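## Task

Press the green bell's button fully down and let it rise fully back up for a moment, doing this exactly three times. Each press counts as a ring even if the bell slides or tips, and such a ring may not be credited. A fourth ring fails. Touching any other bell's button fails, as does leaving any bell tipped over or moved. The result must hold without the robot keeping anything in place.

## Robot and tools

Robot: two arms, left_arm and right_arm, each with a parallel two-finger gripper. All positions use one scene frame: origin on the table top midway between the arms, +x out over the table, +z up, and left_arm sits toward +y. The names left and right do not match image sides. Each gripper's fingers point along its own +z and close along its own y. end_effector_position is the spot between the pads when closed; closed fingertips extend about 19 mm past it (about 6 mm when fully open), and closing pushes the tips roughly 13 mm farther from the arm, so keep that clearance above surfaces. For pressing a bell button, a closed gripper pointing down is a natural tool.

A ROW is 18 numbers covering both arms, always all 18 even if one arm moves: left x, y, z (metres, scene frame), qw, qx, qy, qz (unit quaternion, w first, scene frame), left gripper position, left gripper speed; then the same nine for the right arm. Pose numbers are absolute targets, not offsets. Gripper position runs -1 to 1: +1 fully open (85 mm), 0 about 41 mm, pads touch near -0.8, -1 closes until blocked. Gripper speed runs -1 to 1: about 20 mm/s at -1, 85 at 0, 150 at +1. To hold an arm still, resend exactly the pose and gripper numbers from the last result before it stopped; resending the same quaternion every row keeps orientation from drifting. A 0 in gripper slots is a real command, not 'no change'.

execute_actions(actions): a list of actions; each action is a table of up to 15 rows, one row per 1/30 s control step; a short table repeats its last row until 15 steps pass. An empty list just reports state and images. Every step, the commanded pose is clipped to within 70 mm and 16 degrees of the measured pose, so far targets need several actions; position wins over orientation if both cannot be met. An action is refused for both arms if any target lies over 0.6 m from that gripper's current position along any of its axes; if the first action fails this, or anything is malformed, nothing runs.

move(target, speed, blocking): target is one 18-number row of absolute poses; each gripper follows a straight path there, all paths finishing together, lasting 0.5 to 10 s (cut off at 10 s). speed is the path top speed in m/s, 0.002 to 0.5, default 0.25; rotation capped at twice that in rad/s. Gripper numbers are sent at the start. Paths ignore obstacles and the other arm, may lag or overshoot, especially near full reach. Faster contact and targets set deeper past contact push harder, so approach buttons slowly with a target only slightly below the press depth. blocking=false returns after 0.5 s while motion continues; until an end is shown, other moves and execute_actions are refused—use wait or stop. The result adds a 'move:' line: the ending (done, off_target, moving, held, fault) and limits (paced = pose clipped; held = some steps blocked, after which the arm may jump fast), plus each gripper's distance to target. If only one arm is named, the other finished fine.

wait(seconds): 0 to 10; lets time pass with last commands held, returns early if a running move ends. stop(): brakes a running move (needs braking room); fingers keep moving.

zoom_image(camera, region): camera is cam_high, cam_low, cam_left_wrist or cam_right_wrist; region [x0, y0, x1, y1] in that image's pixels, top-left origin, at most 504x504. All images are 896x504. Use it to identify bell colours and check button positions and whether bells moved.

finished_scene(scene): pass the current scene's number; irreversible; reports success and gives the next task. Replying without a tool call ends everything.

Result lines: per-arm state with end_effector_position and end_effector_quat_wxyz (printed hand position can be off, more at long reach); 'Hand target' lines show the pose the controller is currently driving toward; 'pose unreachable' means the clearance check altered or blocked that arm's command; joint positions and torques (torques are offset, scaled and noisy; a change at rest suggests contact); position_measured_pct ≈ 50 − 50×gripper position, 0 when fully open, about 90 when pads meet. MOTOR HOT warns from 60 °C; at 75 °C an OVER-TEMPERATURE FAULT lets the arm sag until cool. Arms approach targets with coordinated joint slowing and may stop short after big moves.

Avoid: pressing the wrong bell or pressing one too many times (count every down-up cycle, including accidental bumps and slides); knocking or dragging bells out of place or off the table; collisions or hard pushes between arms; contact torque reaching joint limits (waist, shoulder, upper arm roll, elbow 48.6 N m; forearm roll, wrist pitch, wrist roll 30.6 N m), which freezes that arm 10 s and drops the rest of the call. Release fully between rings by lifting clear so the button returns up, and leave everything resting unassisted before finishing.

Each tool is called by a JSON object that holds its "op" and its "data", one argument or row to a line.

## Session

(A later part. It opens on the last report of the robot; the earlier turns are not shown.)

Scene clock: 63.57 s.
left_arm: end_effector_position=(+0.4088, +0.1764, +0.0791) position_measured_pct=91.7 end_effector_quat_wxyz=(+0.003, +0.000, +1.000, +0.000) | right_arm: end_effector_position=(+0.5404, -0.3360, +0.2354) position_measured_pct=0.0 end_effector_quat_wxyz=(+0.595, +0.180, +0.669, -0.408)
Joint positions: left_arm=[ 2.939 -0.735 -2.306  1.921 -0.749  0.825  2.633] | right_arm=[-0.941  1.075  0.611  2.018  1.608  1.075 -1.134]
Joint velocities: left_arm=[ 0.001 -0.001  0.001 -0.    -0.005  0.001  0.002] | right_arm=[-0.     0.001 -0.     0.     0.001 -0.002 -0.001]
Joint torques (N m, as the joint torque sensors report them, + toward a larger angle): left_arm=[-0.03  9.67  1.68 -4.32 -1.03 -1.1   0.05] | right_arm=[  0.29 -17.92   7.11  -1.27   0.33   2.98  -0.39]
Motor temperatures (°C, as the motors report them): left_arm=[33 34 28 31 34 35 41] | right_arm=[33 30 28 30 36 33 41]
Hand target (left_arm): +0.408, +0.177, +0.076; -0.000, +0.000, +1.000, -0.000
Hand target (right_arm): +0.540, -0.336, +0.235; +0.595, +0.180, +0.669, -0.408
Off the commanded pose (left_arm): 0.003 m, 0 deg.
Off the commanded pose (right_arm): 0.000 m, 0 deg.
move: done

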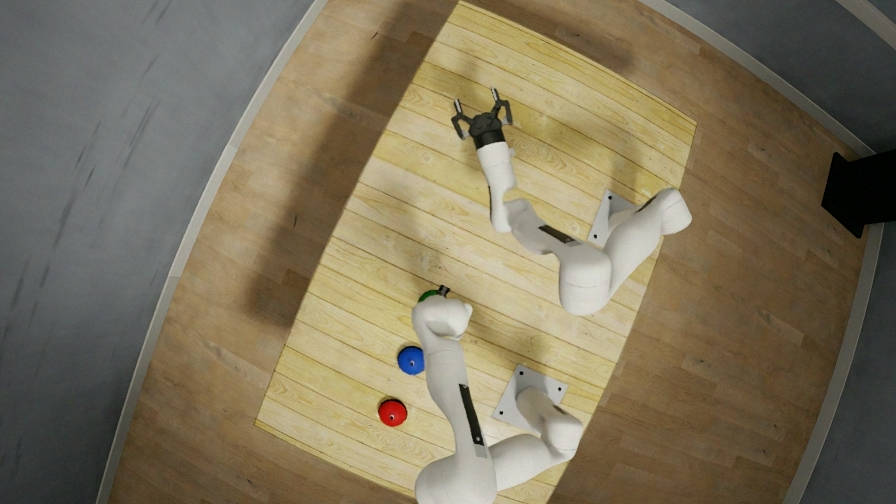

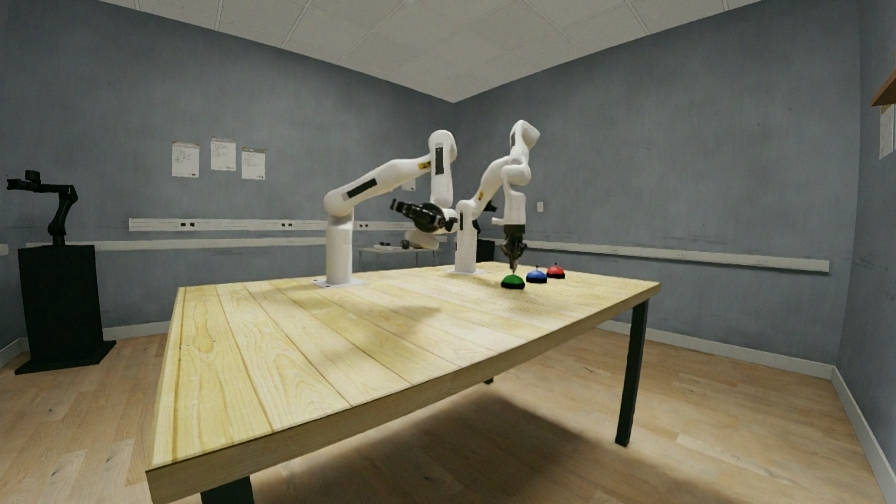

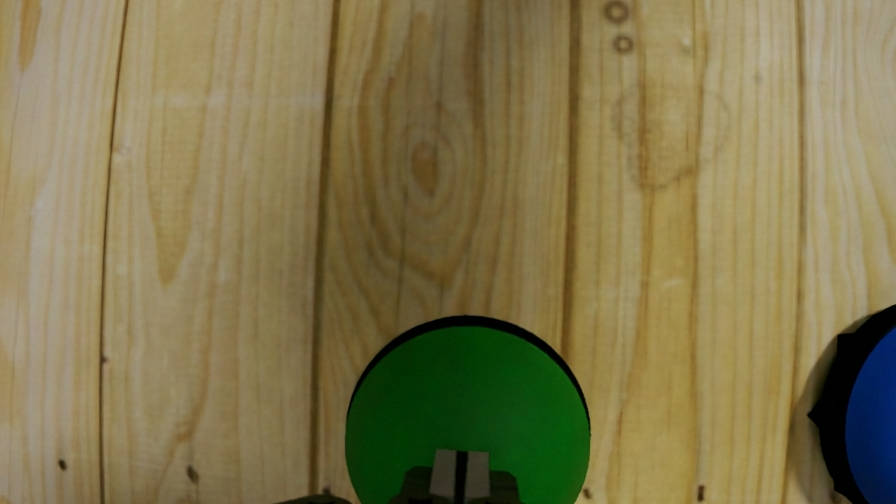

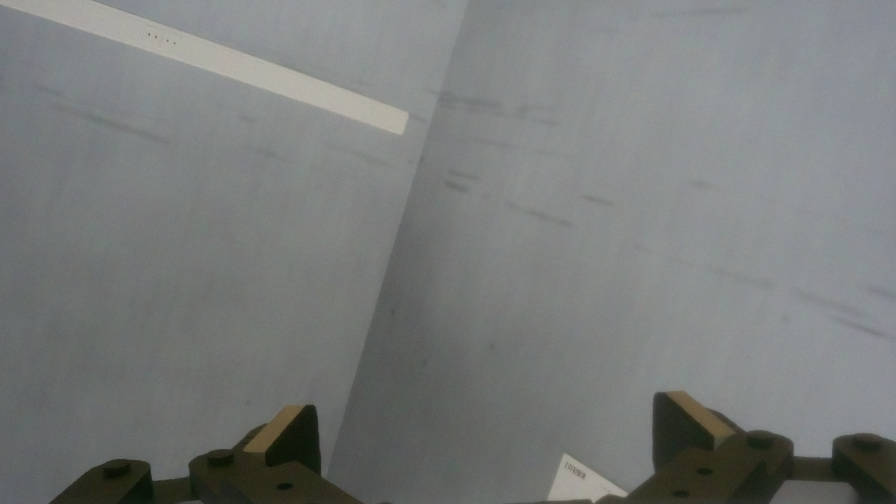

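{"op": "move", "data": {
  "target": [0.4085,0.1766,0.0745,0,0,1,0,-1,1,0.5404,-0.336,0.2354,0.595,0.18,0.669,-0.408,1,0],
  "speed": 0.02
}}

{"op": "zoom_image", "data": {
  "camera": "cam_low",
  "region": [490,250,540,300]
}}

Scene clock: 69.57 s.
left_arm: end_effector_position=(+0.4097, +0.1760, +0.0789) position_measured_pct=91.7 end_effector_quat_wxyz=(+0.004, +0.000, +1.000, +0.001) | right_arm: end_effector_position=(+0.5404, -0.3360, +0.2354) position_measured_pct=0.0 end_effector_quat_wxyz=(+0.595, +0.180, +0.669, -0.408)
Joint positions: left_arm=[ 2.941 -0.736 -2.306  1.919 -0.753  0.825  2.637] | right_arm=[-0.941  1.075  0.611  2.018  1.608  1.075 -1.134]
Joint velocities: left_arm=[-0.001 -0.002  0.003 -0.001 -0.004  0.002  0.003] | right_arm=[-0.    -0.001  0.    -0.    -0.001  0.     0.   ]
Joint torques (N m, as the joint torque sensors report them, + toward a larger angle): left_arm=[ 0.01  6.63  1.12 -4.16 -1.26 -1.97 -0.37] | right_arm=[  0.05 -17.3    6.9   -1.39   0.47   2.92  -0.13]
Motor temperatures (°C, as the motors report them): left_arm=[33 34 28 31 34 35 41] | right_arm=[33 31 28 30 36 33 41]
Hand target (left_arm): +0.408, +0.177, +0.075; -0.000, +0.000, +1.000, +0.000
Hand target (right_arm): +0.540, -0.336, +0.235; +0.595, +0.180, +0.669, -0.408
Off the commanded pose (left_arm): 0.005 m, 0 deg.
Off the commanded pose (right_arm): 0.000 m, 0 deg.
move: off_target (left_arm)

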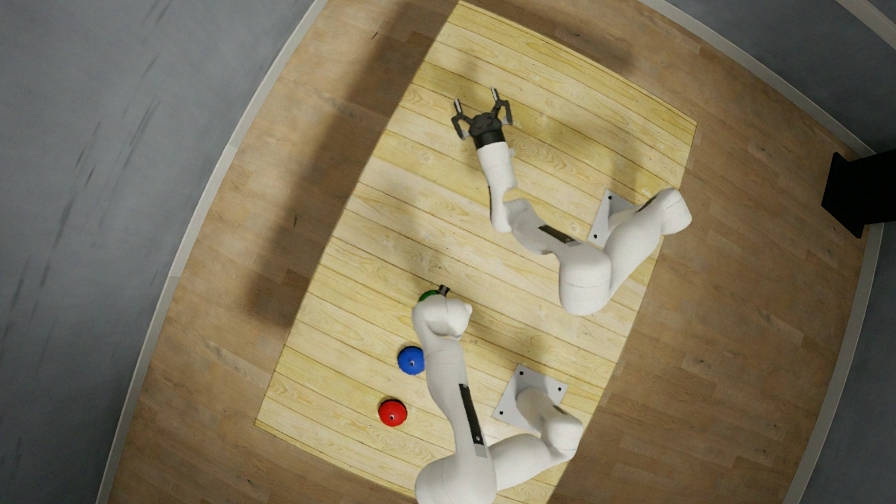

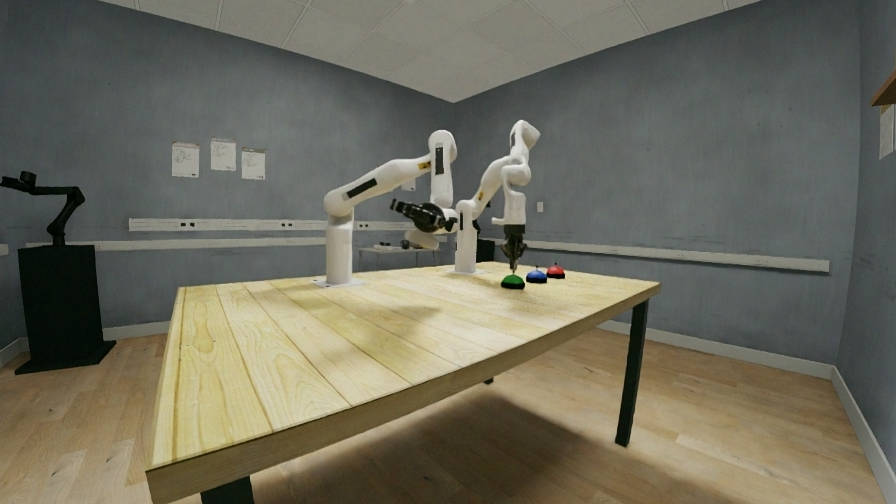

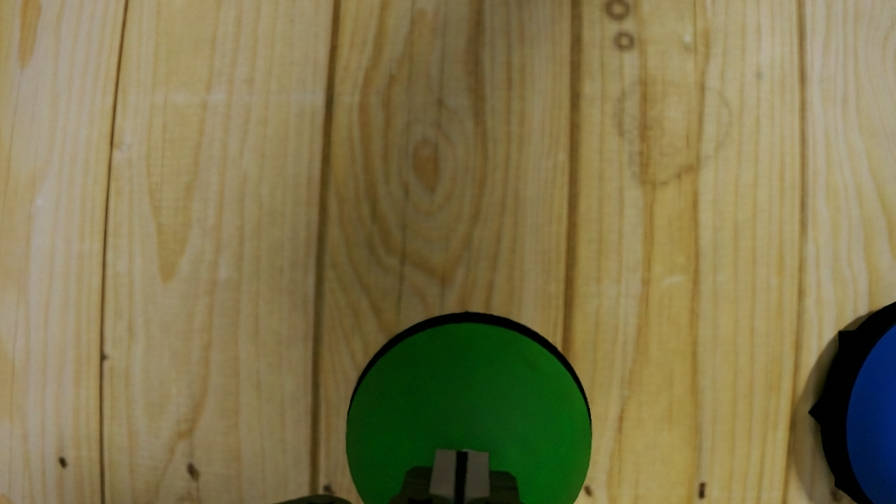

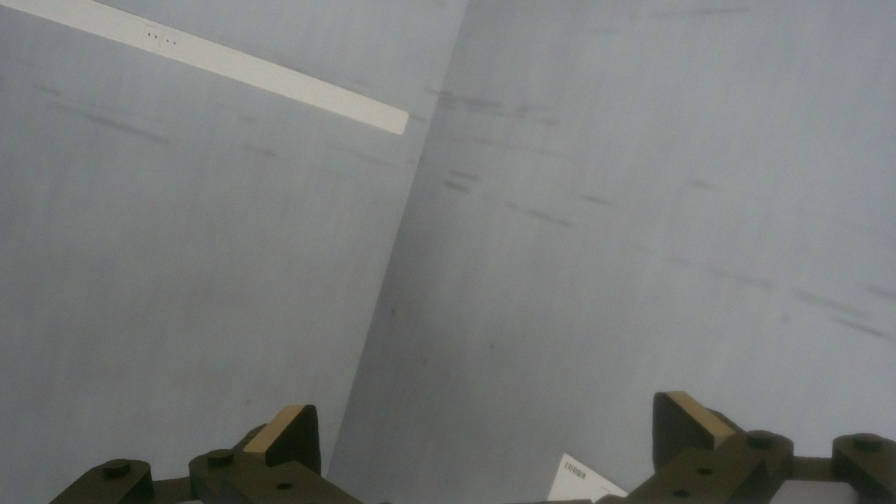

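Region (490, 250, 540, 300) of cam_low's 896x504 image, scaled by 10.080, with more detail than that image has.

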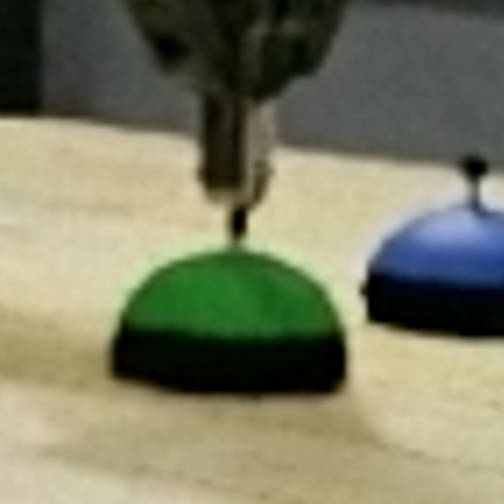

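Bottomed out. Release, then ring 2.

{"op": "move", "data": {
  "target": [0.408,0.177,0.097,0,0,1,0,-1,1,0.5404,-0.336,0.2354,0.595,0.18,0.669,-0.408,1,0],
  "speed": 0.05
}}

{"op": "zoom_image", "data": {
  "camera": "cam_low",
  "region": [490,250,540,300]
}}

Scene clock: 73.43 s.
left_arm: end_effector_position=(+0.4080, +0.1768, +0.0969) position_measured_pct=91.7 end_effector_quat_wxyz=(-0.000, +0.000, +1.000, +0.000) | right_arm: end_effector_position=(+0.5404, -0.3360, +0.2354) position_measured_pct=0.0 end_effector_quat_wxyz=(+0.595, +0.180, +0.669, -0.408)
Joint positions: left_arm=[ 2.915 -0.71  -2.27   1.901 -0.709  0.872  2.599] | right_arm=[-0.941  1.075  0.611  2.018  1.608  1.075 -1.134]
Joint velocities: left_arm=[-0.004  0.002 -0.002 -0.001 -0.     0.001  0.   ] | right_arm=[ 0.001  0.     0.     0.    -0.001 -0.001 -0.001]
Joint torques (N m, as the joint torque sensors report them, + toward a larger angle): left_arm=[ 0.11 14.87  4.61 -5.52 -0.16  0.09  0.13] | right_arm=[  0.21 -17.62   7.06  -0.95   0.28   3.06   0.08]
Motor temperatures (°C, as the motors report them): left_arm=[33 34 28 31 34 35 41] | right_arm=[33 31 28 30 36 33 41]
Hand target (left_arm): +0.408, +0.177, +0.097; +0.000, -0.000, +1.000, +0.000
Hand target (right_arm): +0.540, -0.336, +0.235; +0.595, +0.180, +0.669, -0.408
Off the commanded pose (left_arm): 0.000 m, 0 deg.
Off the commanded pose (right_arm): 0.000 m, 0 deg.
move: done

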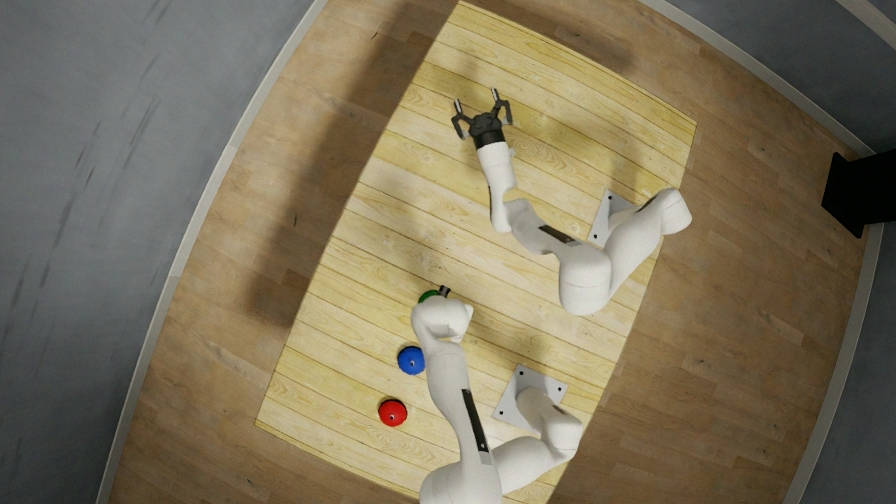

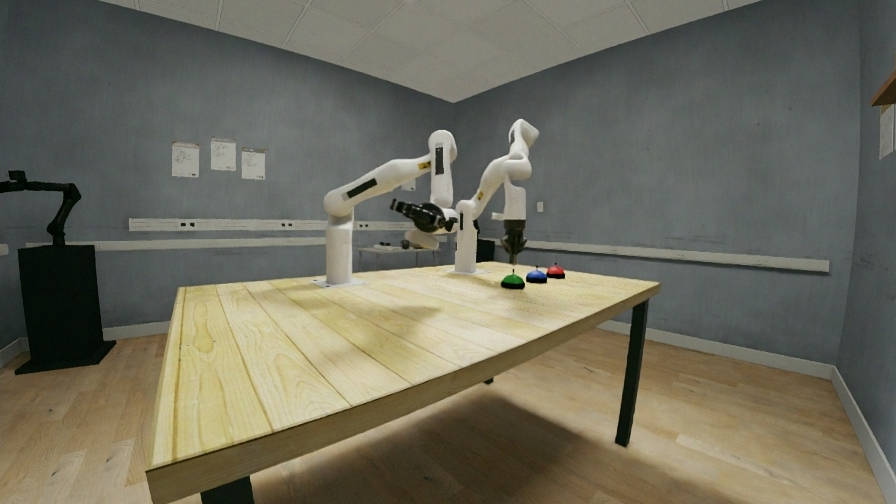

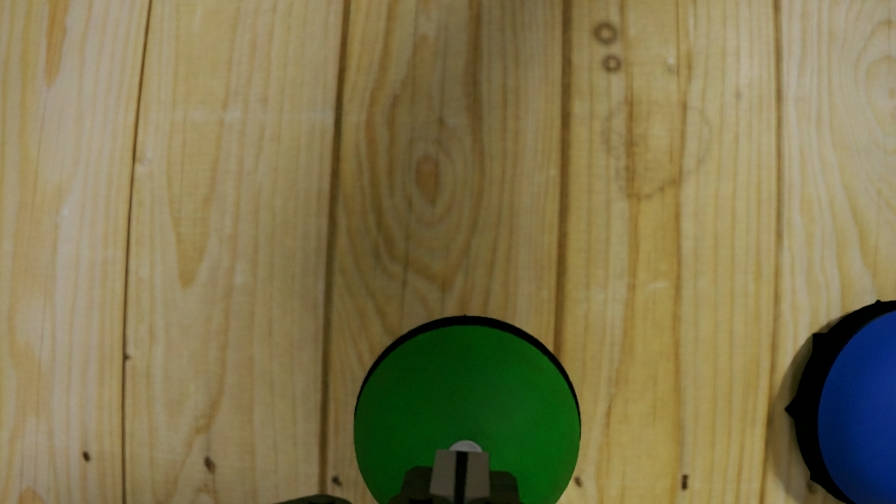

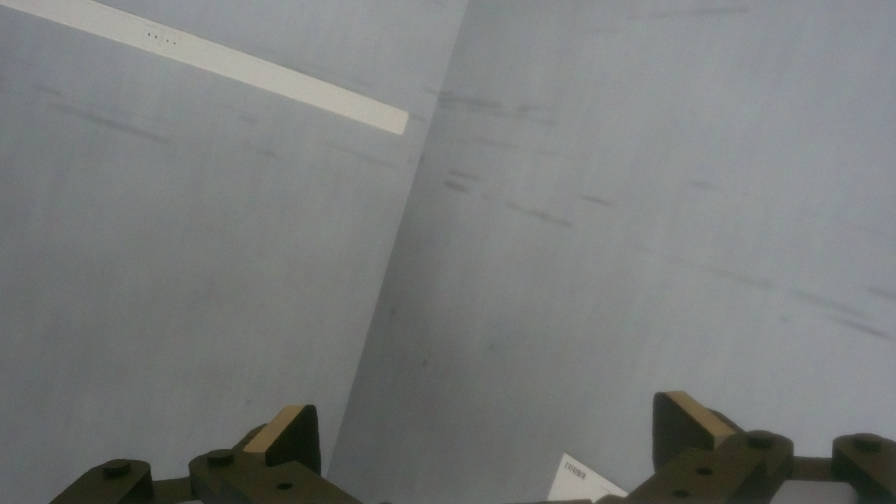

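Region (490, 250, 540, 300) of cam_low's 896x504 image, scaled by 10.080, with more detail than that image has.

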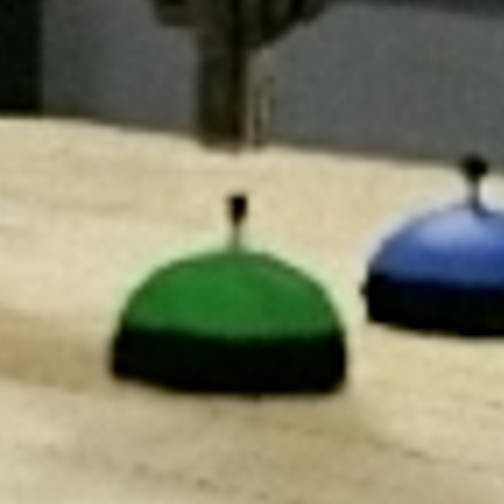

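{"op": "move", "data": {
  "target": [0.408,0.177,0.0765,0,0,1,0,-1,1,0.5404,-0.336,0.2354,0.595,0.18,0.669,-0.408,1,0],
  "speed": 0.04
}}

Scene clock: 77.73 s.
left_arm: end_effector_position=(+0.4087, +0.1765, +0.0792) position_measured_pct=91.7 end_effector_quat_wxyz=(+0.002, +0.000, +1.000, +0.000) | right_arm: end_effector_position=(+0.5404, -0.3360, +0.2354) position_measured_pct=0.0 end_effector_quat_wxyz=(+0.595, +0.180, +0.669, -0.408)
Joint positions: left_arm=[ 2.938 -0.736 -2.303  1.92  -0.75   0.827  2.634] | right_arm=[-0.941  1.075  0.611  2.018  1.608  1.075 -1.134]
Joint velocities: left_arm=[ 0.001 -0.001  0.001  0.001 -0.004  0.001  0.002] | right_arm=[ 0.    -0.     0.    -0.     0.001 -0.001  0.   ]
Joint torques (N m, as the joint torque sensors report them, + toward a larger angle): left_arm=[ 0.21 10.14  2.27 -4.34 -0.47 -1.13 -0.22] | right_arm=[ -0.36 -17.94   7.06  -1.38   0.15   3.03  -0.15]
Motor temperatures (°C, as the motors report them): left_arm=[33 34 28 31 34 35 41] | right_arm=[33 31 28 30 36 33 41]
Hand target (left_arm): +0.408, +0.177, +0.077; -0.000, +0.000, +1.000, -0.000
Hand target (right_arm): +0.540, -0.336, +0.235; +0.595, +0.180, +0.669, -0.408
Off the commanded pose (left_arm): 0.003 m, 0 deg.
Off the commanded pose (right_arm): 0.000 m, 0 deg.
move: done

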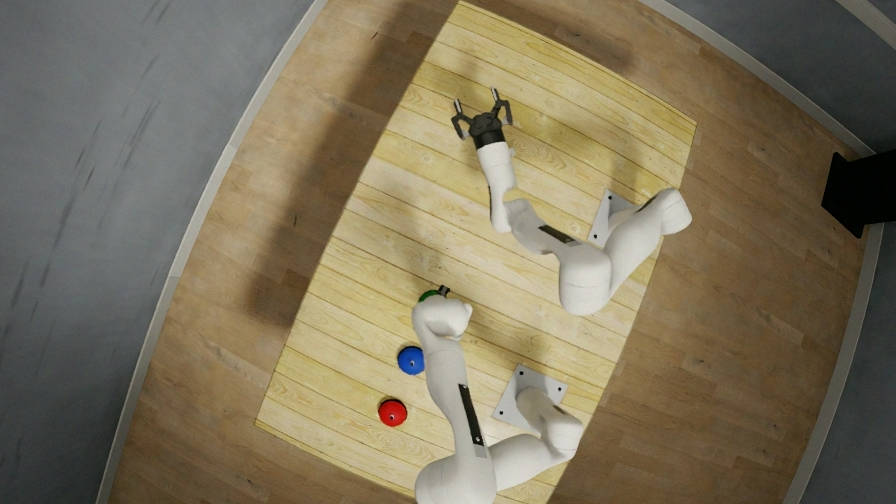

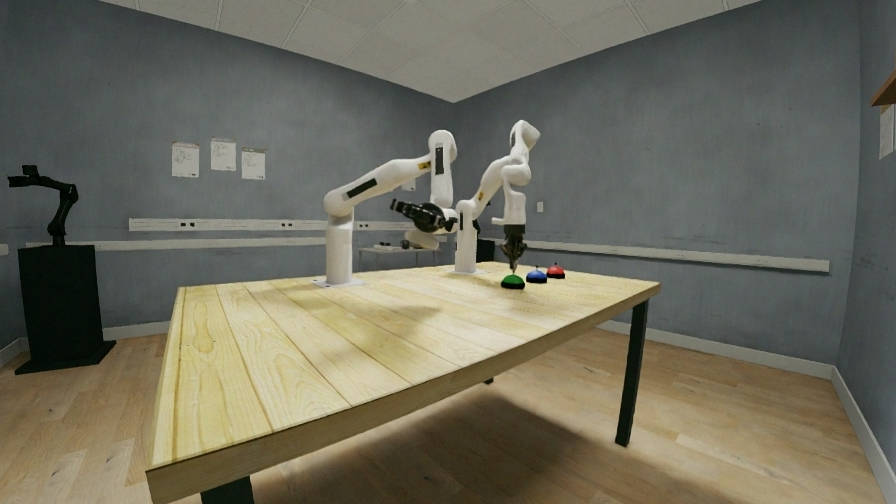

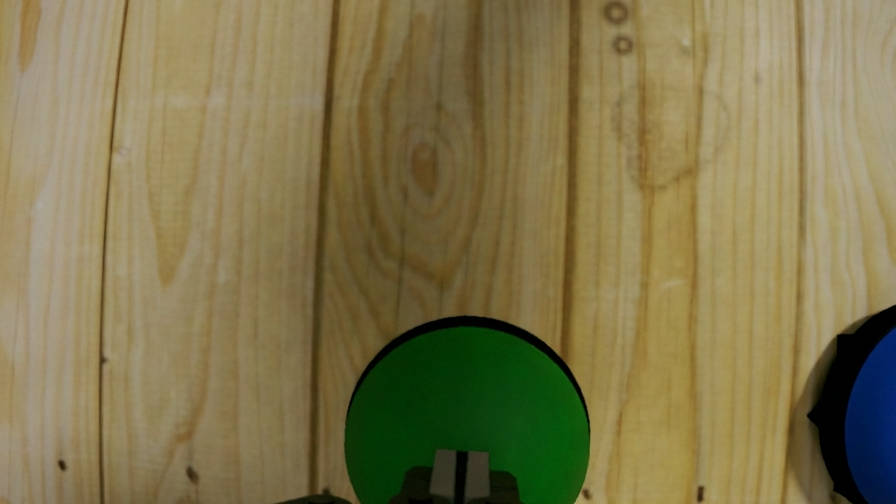

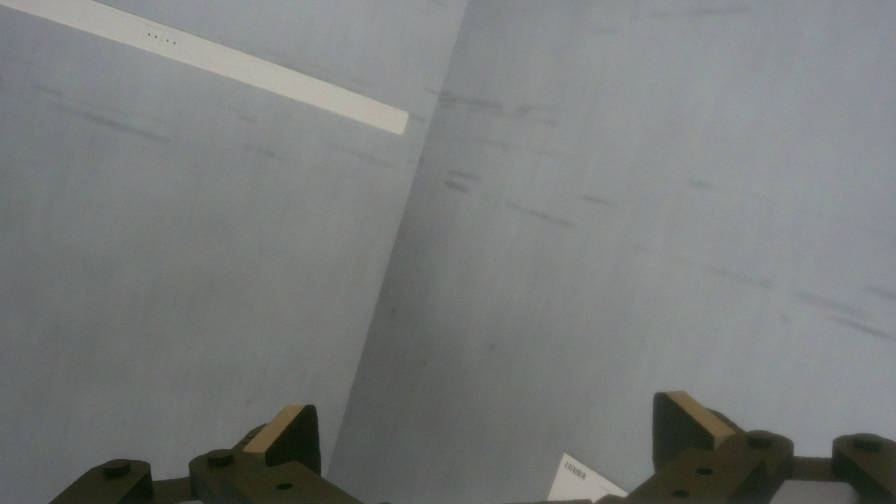

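{"op": "move", "data": {
  "target": [0.408,0.177,0.095,0,0,1,0,-1,1,0.5404,-0.336,0.2354,0.595,0.18,0.669,-0.408,1,0],
  "speed": 0.05
}}

Scene clock: 81.67 s.
left_arm: end_effector_position=(+0.4080, +0.1769, +0.0949) position_measured_pct=91.7 end_effector_quat_wxyz=(-0.000, +0.000, +1.000, +0.000) | right_arm: end_effector_position=(+0.5404, -0.3360, +0.2354) position_measured_pct=0.0 end_effector_quat_wxyz=(+0.595, +0.180, +0.669, -0.408)
Joint positions: left_arm=[ 2.917 -0.713 -2.273  1.903 -0.713  0.868  2.603] | right_arm=[-0.941  1.075  0.611  2.018  1.608  1.075 -1.134]
Joint velocities: left_arm=[-0.002  0.002 -0.    -0.002 -0.     0.001  0.   ] | right_arm=[-0.    -0.     0.    -0.     0.001  0.001 -0.001]
Joint torques (N m, as the joint torque sensors report them, + toward a larger angle): left_arm=[-0.24 14.63  4.23 -5.31 -0.16 -0.1   0.11] | right_arm=[  0.53 -17.62   6.81  -1.63   0.48   3.04  -0.1 ]
Motor temperatures (°C, as the motors report them): left_arm=[33 34 28 31 34 35 41] | right_arm=[33 31 28 30 36 33 41]
Hand target (left_arm): +0.408, +0.177, +0.095; +0.000, -0.000, +1.000, +0.000
Hand target (right_arm): +0.540, -0.336, +0.235; +0.595, +0.180, +0.669, -0.408
Off the commanded pose (left_arm): 0.000 m, 0 deg.
Off the commanded pose (right_arm): 0.000 m, 0 deg.
move: done

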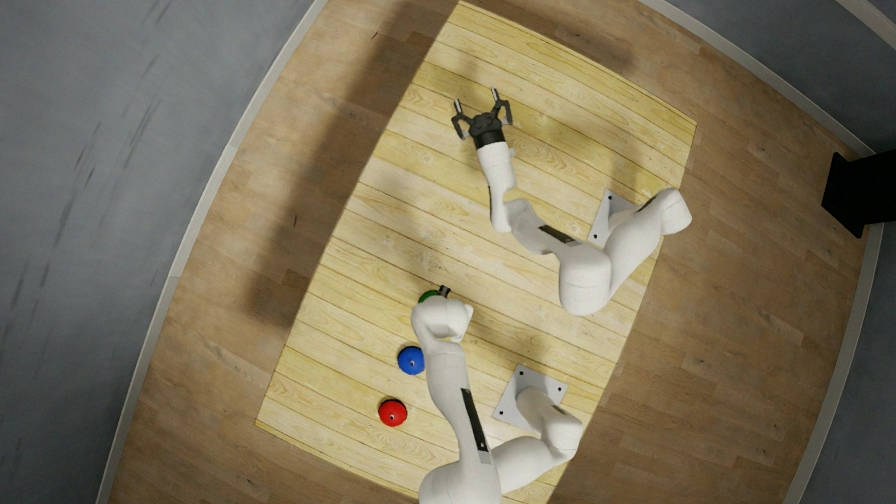

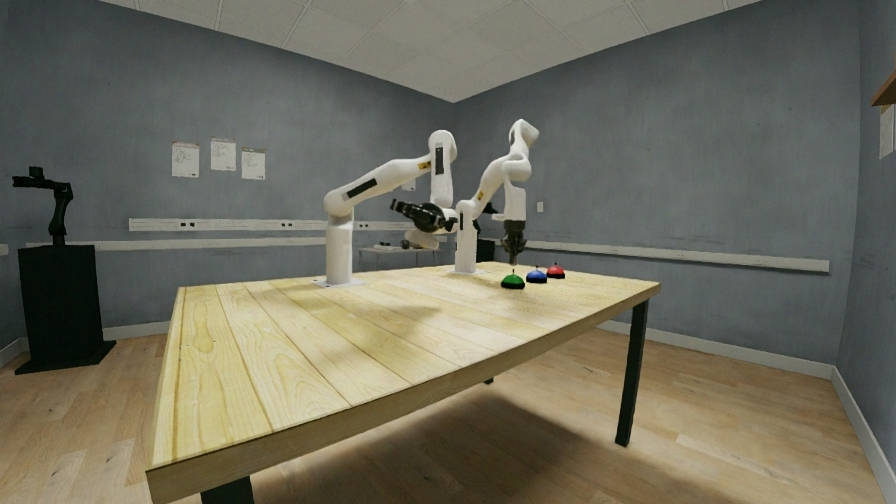

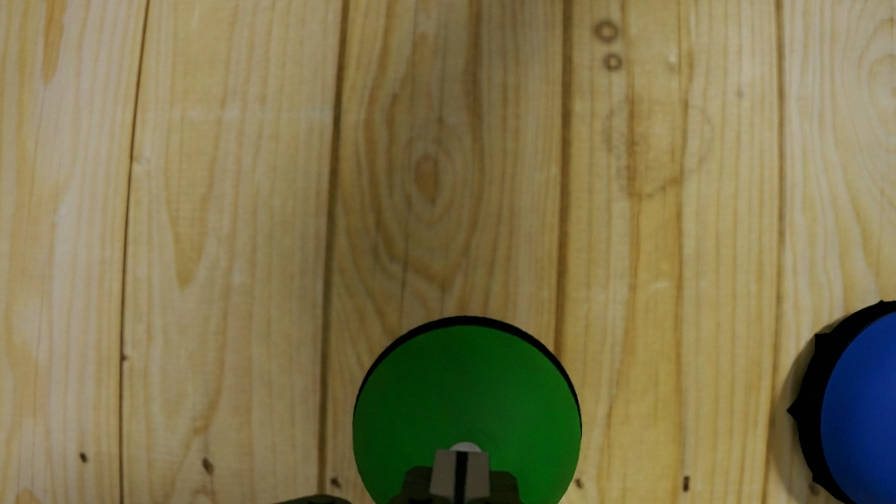

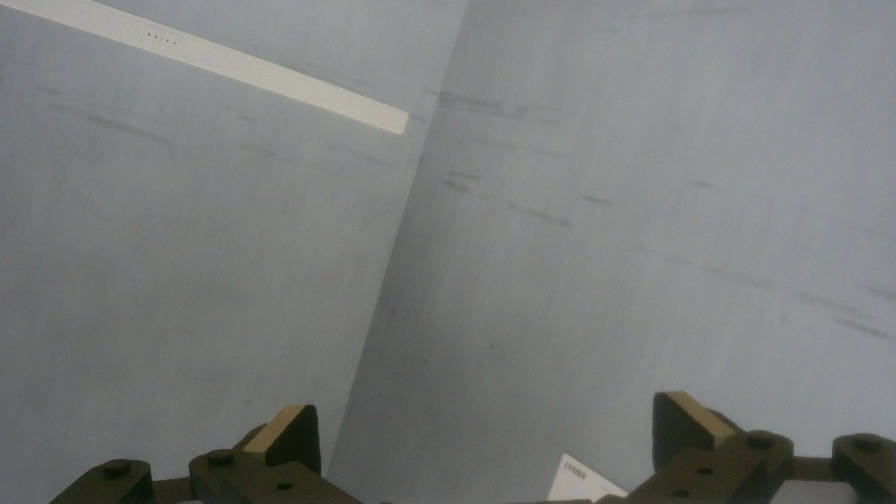

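{"op": "move", "data": {
  "target": [0.408,0.177,0.0765,0,0,1,0,-1,1,0.5404,-0.336,0.2354,0.595,0.18,0.669,-0.408,1,0],
  "speed": 0.04
}}

Scene clock: 84.50 s.
left_arm: end_effector_position=(+0.4087, +0.1765, +0.0792) position_measured_pct=91.7 end_effector_quat_wxyz=(+0.002, +0.000, +1.000, +0.000) | right_arm: end_effector_position=(+0.5404, -0.3360, +0.2354) position_measured_pct=0.0 end_effector_quat_wxyz=(+0.595, +0.180, +0.669, -0.408)
Joint positions: left_arm=[ 2.937 -0.737 -2.303  1.92  -0.75   0.827  2.634] | right_arm=[-0.941  1.075  0.611  2.018  1.608  1.075 -1.134]
Joint velocities: left_arm=[ 0.001 -0.     0.002 -0.    -0.005  0.001  0.003] | right_arm=[-0.002 -0.     0.     0.    -0.    -0.001 -0.   ]
Joint torques (N m, as the joint torque sensors report them, + toward a larger angle): left_arm=[ 0.2  10.01  2.3  -4.23 -1.03 -1.07  0.15] | right_arm=[ -0.02 -17.61   7.29  -1.04   0.45   2.91  -0.19]
Motor temperatures (°C, as the motors report them): left_arm=[33 34 28 31 34 35 41] | right_arm=[33 31 28 30 36 33 41]
Hand target (left_arm): +0.408, +0.177, +0.077; -0.000, +0.000, +1.000, -0.000
Hand target (right_arm): +0.540, -0.336, +0.235; +0.595, +0.180, +0.669, -0.408
Off the commanded pose (left_arm): 0.003 m, 0 deg.
Off the commanded pose (right_arm): 0.000 m, 0 deg.
move: done

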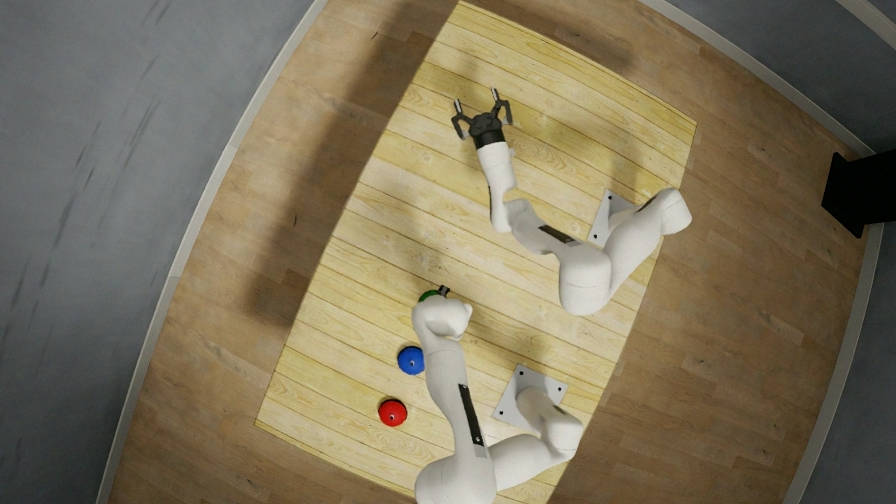

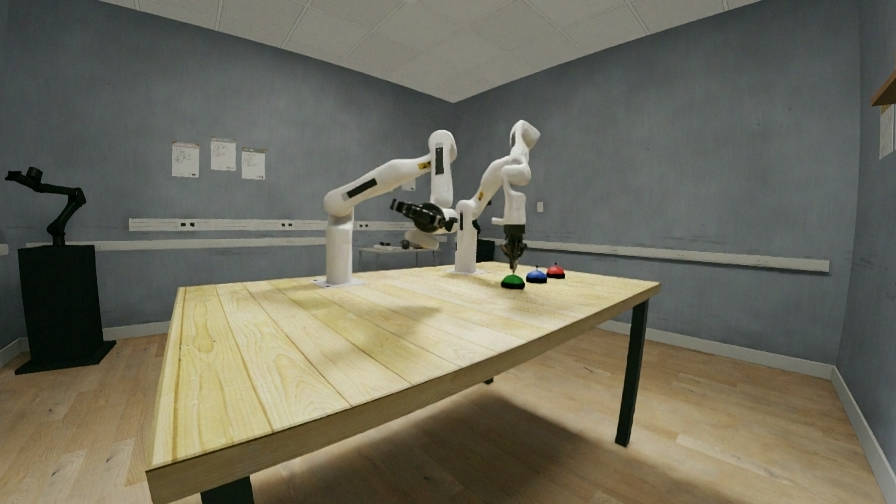

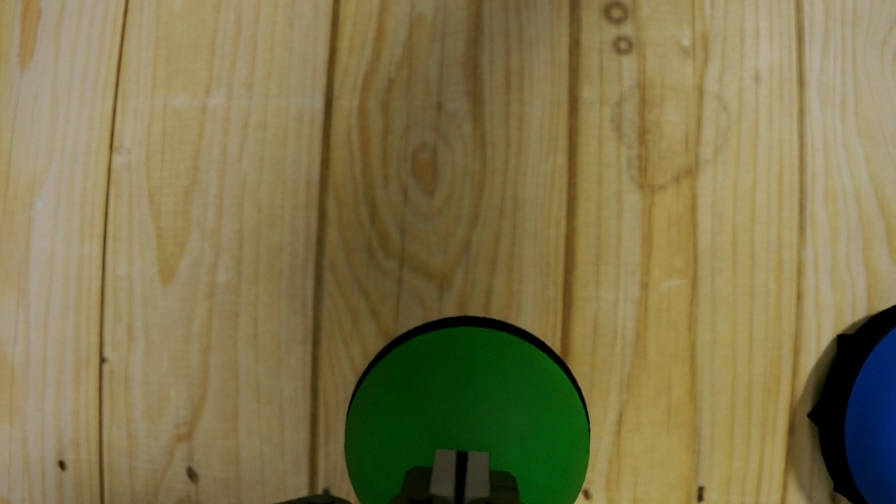

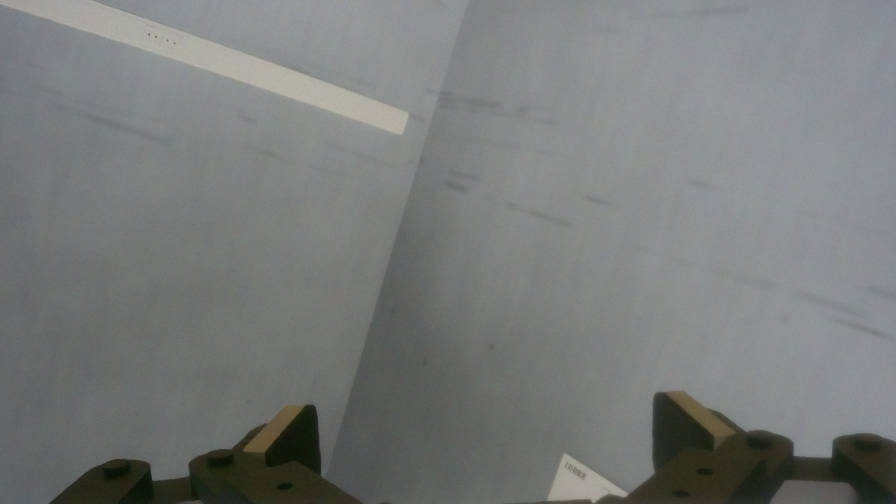

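{"op": "move", "data": {
  "target": [0.408,0.177,0.13,0,0,1,0,-1,1,0.5404,-0.336,0.2354,0.595,0.18,0.669,-0.408,1,0],
  "speed": 0.12
}}

Scene clock: 88.17 s.
left_arm: end_effector_position=(+0.4081, +0.1768, +0.1298) position_measured_pct=91.7 end_effector_quat_wxyz=(-0.000, +0.000, +1.000, +0.000) | right_arm: end_effector_position=(+0.5404, -0.3360, +0.2354) position_measured_pct=0.0 end_effector_quat_wxyz=(+0.595, +0.180, +0.669, -0.408)
Joint positions: left_arm=[ 2.879 -0.659 -2.216  1.863 -0.645  0.952  2.547] | right_arm=[-0.941  1.075  0.611  2.018  1.608  1.075 -1.134]
Joint velocities: left_arm=[-0.005  0.004  0.    -0.001  0.001 -0.001  0.001] | right_arm=[ 0.001 -0.001  0.     0.    -0.    -0.001  0.001]
Joint torques (N m, as the joint torque sensors report them, + toward a larger angle): left_arm=[ 0.04 14.27  4.34 -5.75 -0.23 -0.12  0.06] | right_arm=[  0.15 -17.83   7.02  -1.23   0.35   2.98  -0.22]
Motor temperatures (°C, as the motors report them): left_arm=[33 34 28 31 34 35 41] | right_arm=[33 31 28 30 36 33 41]
Hand target (left_arm): +0.408, +0.177, +0.130; +0.000, -0.000, +1.000, +0.000
Hand target (right_arm): +0.540, -0.336, +0.235; +0.595, +0.180, +0.669, -0.408
Off the commanded pose (left_arm): 0.000 m, 0 deg.
Off the commanded pose (right_arm): 0.000 m, 0 deg.
move: done

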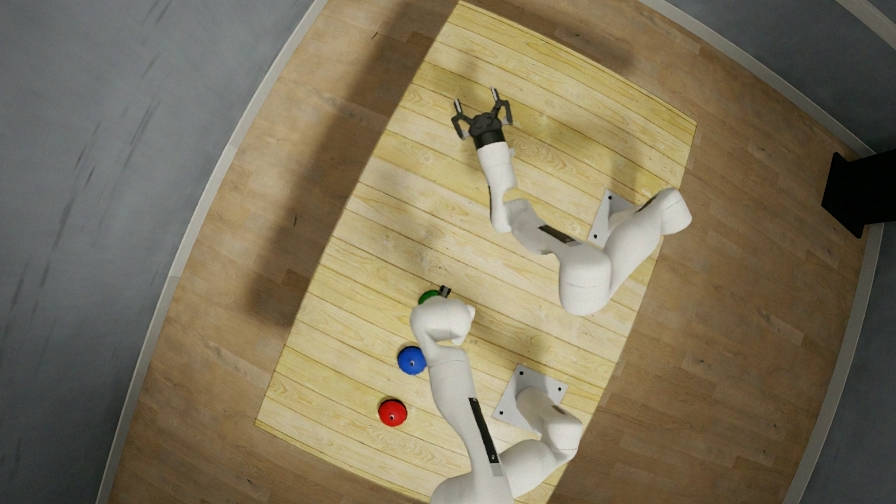

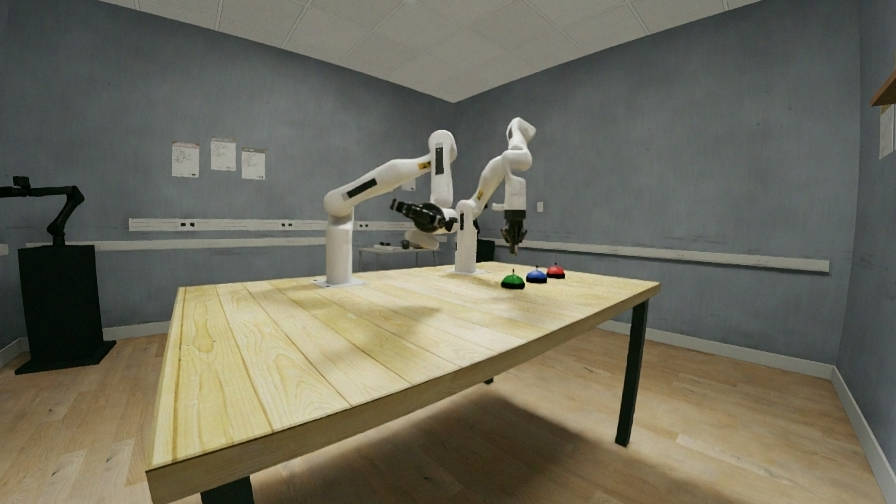

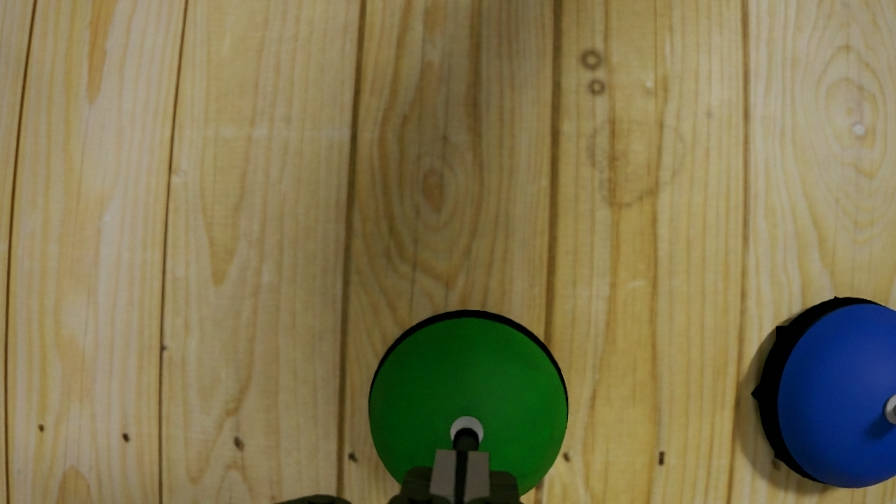

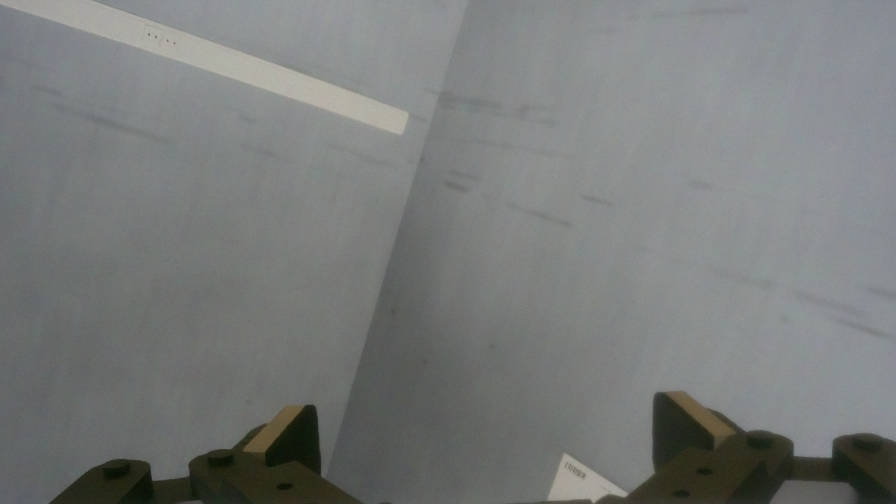

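{"op": "finished_scene", "data": {
  "scene": 1
}}

The scene is finished: the task was done.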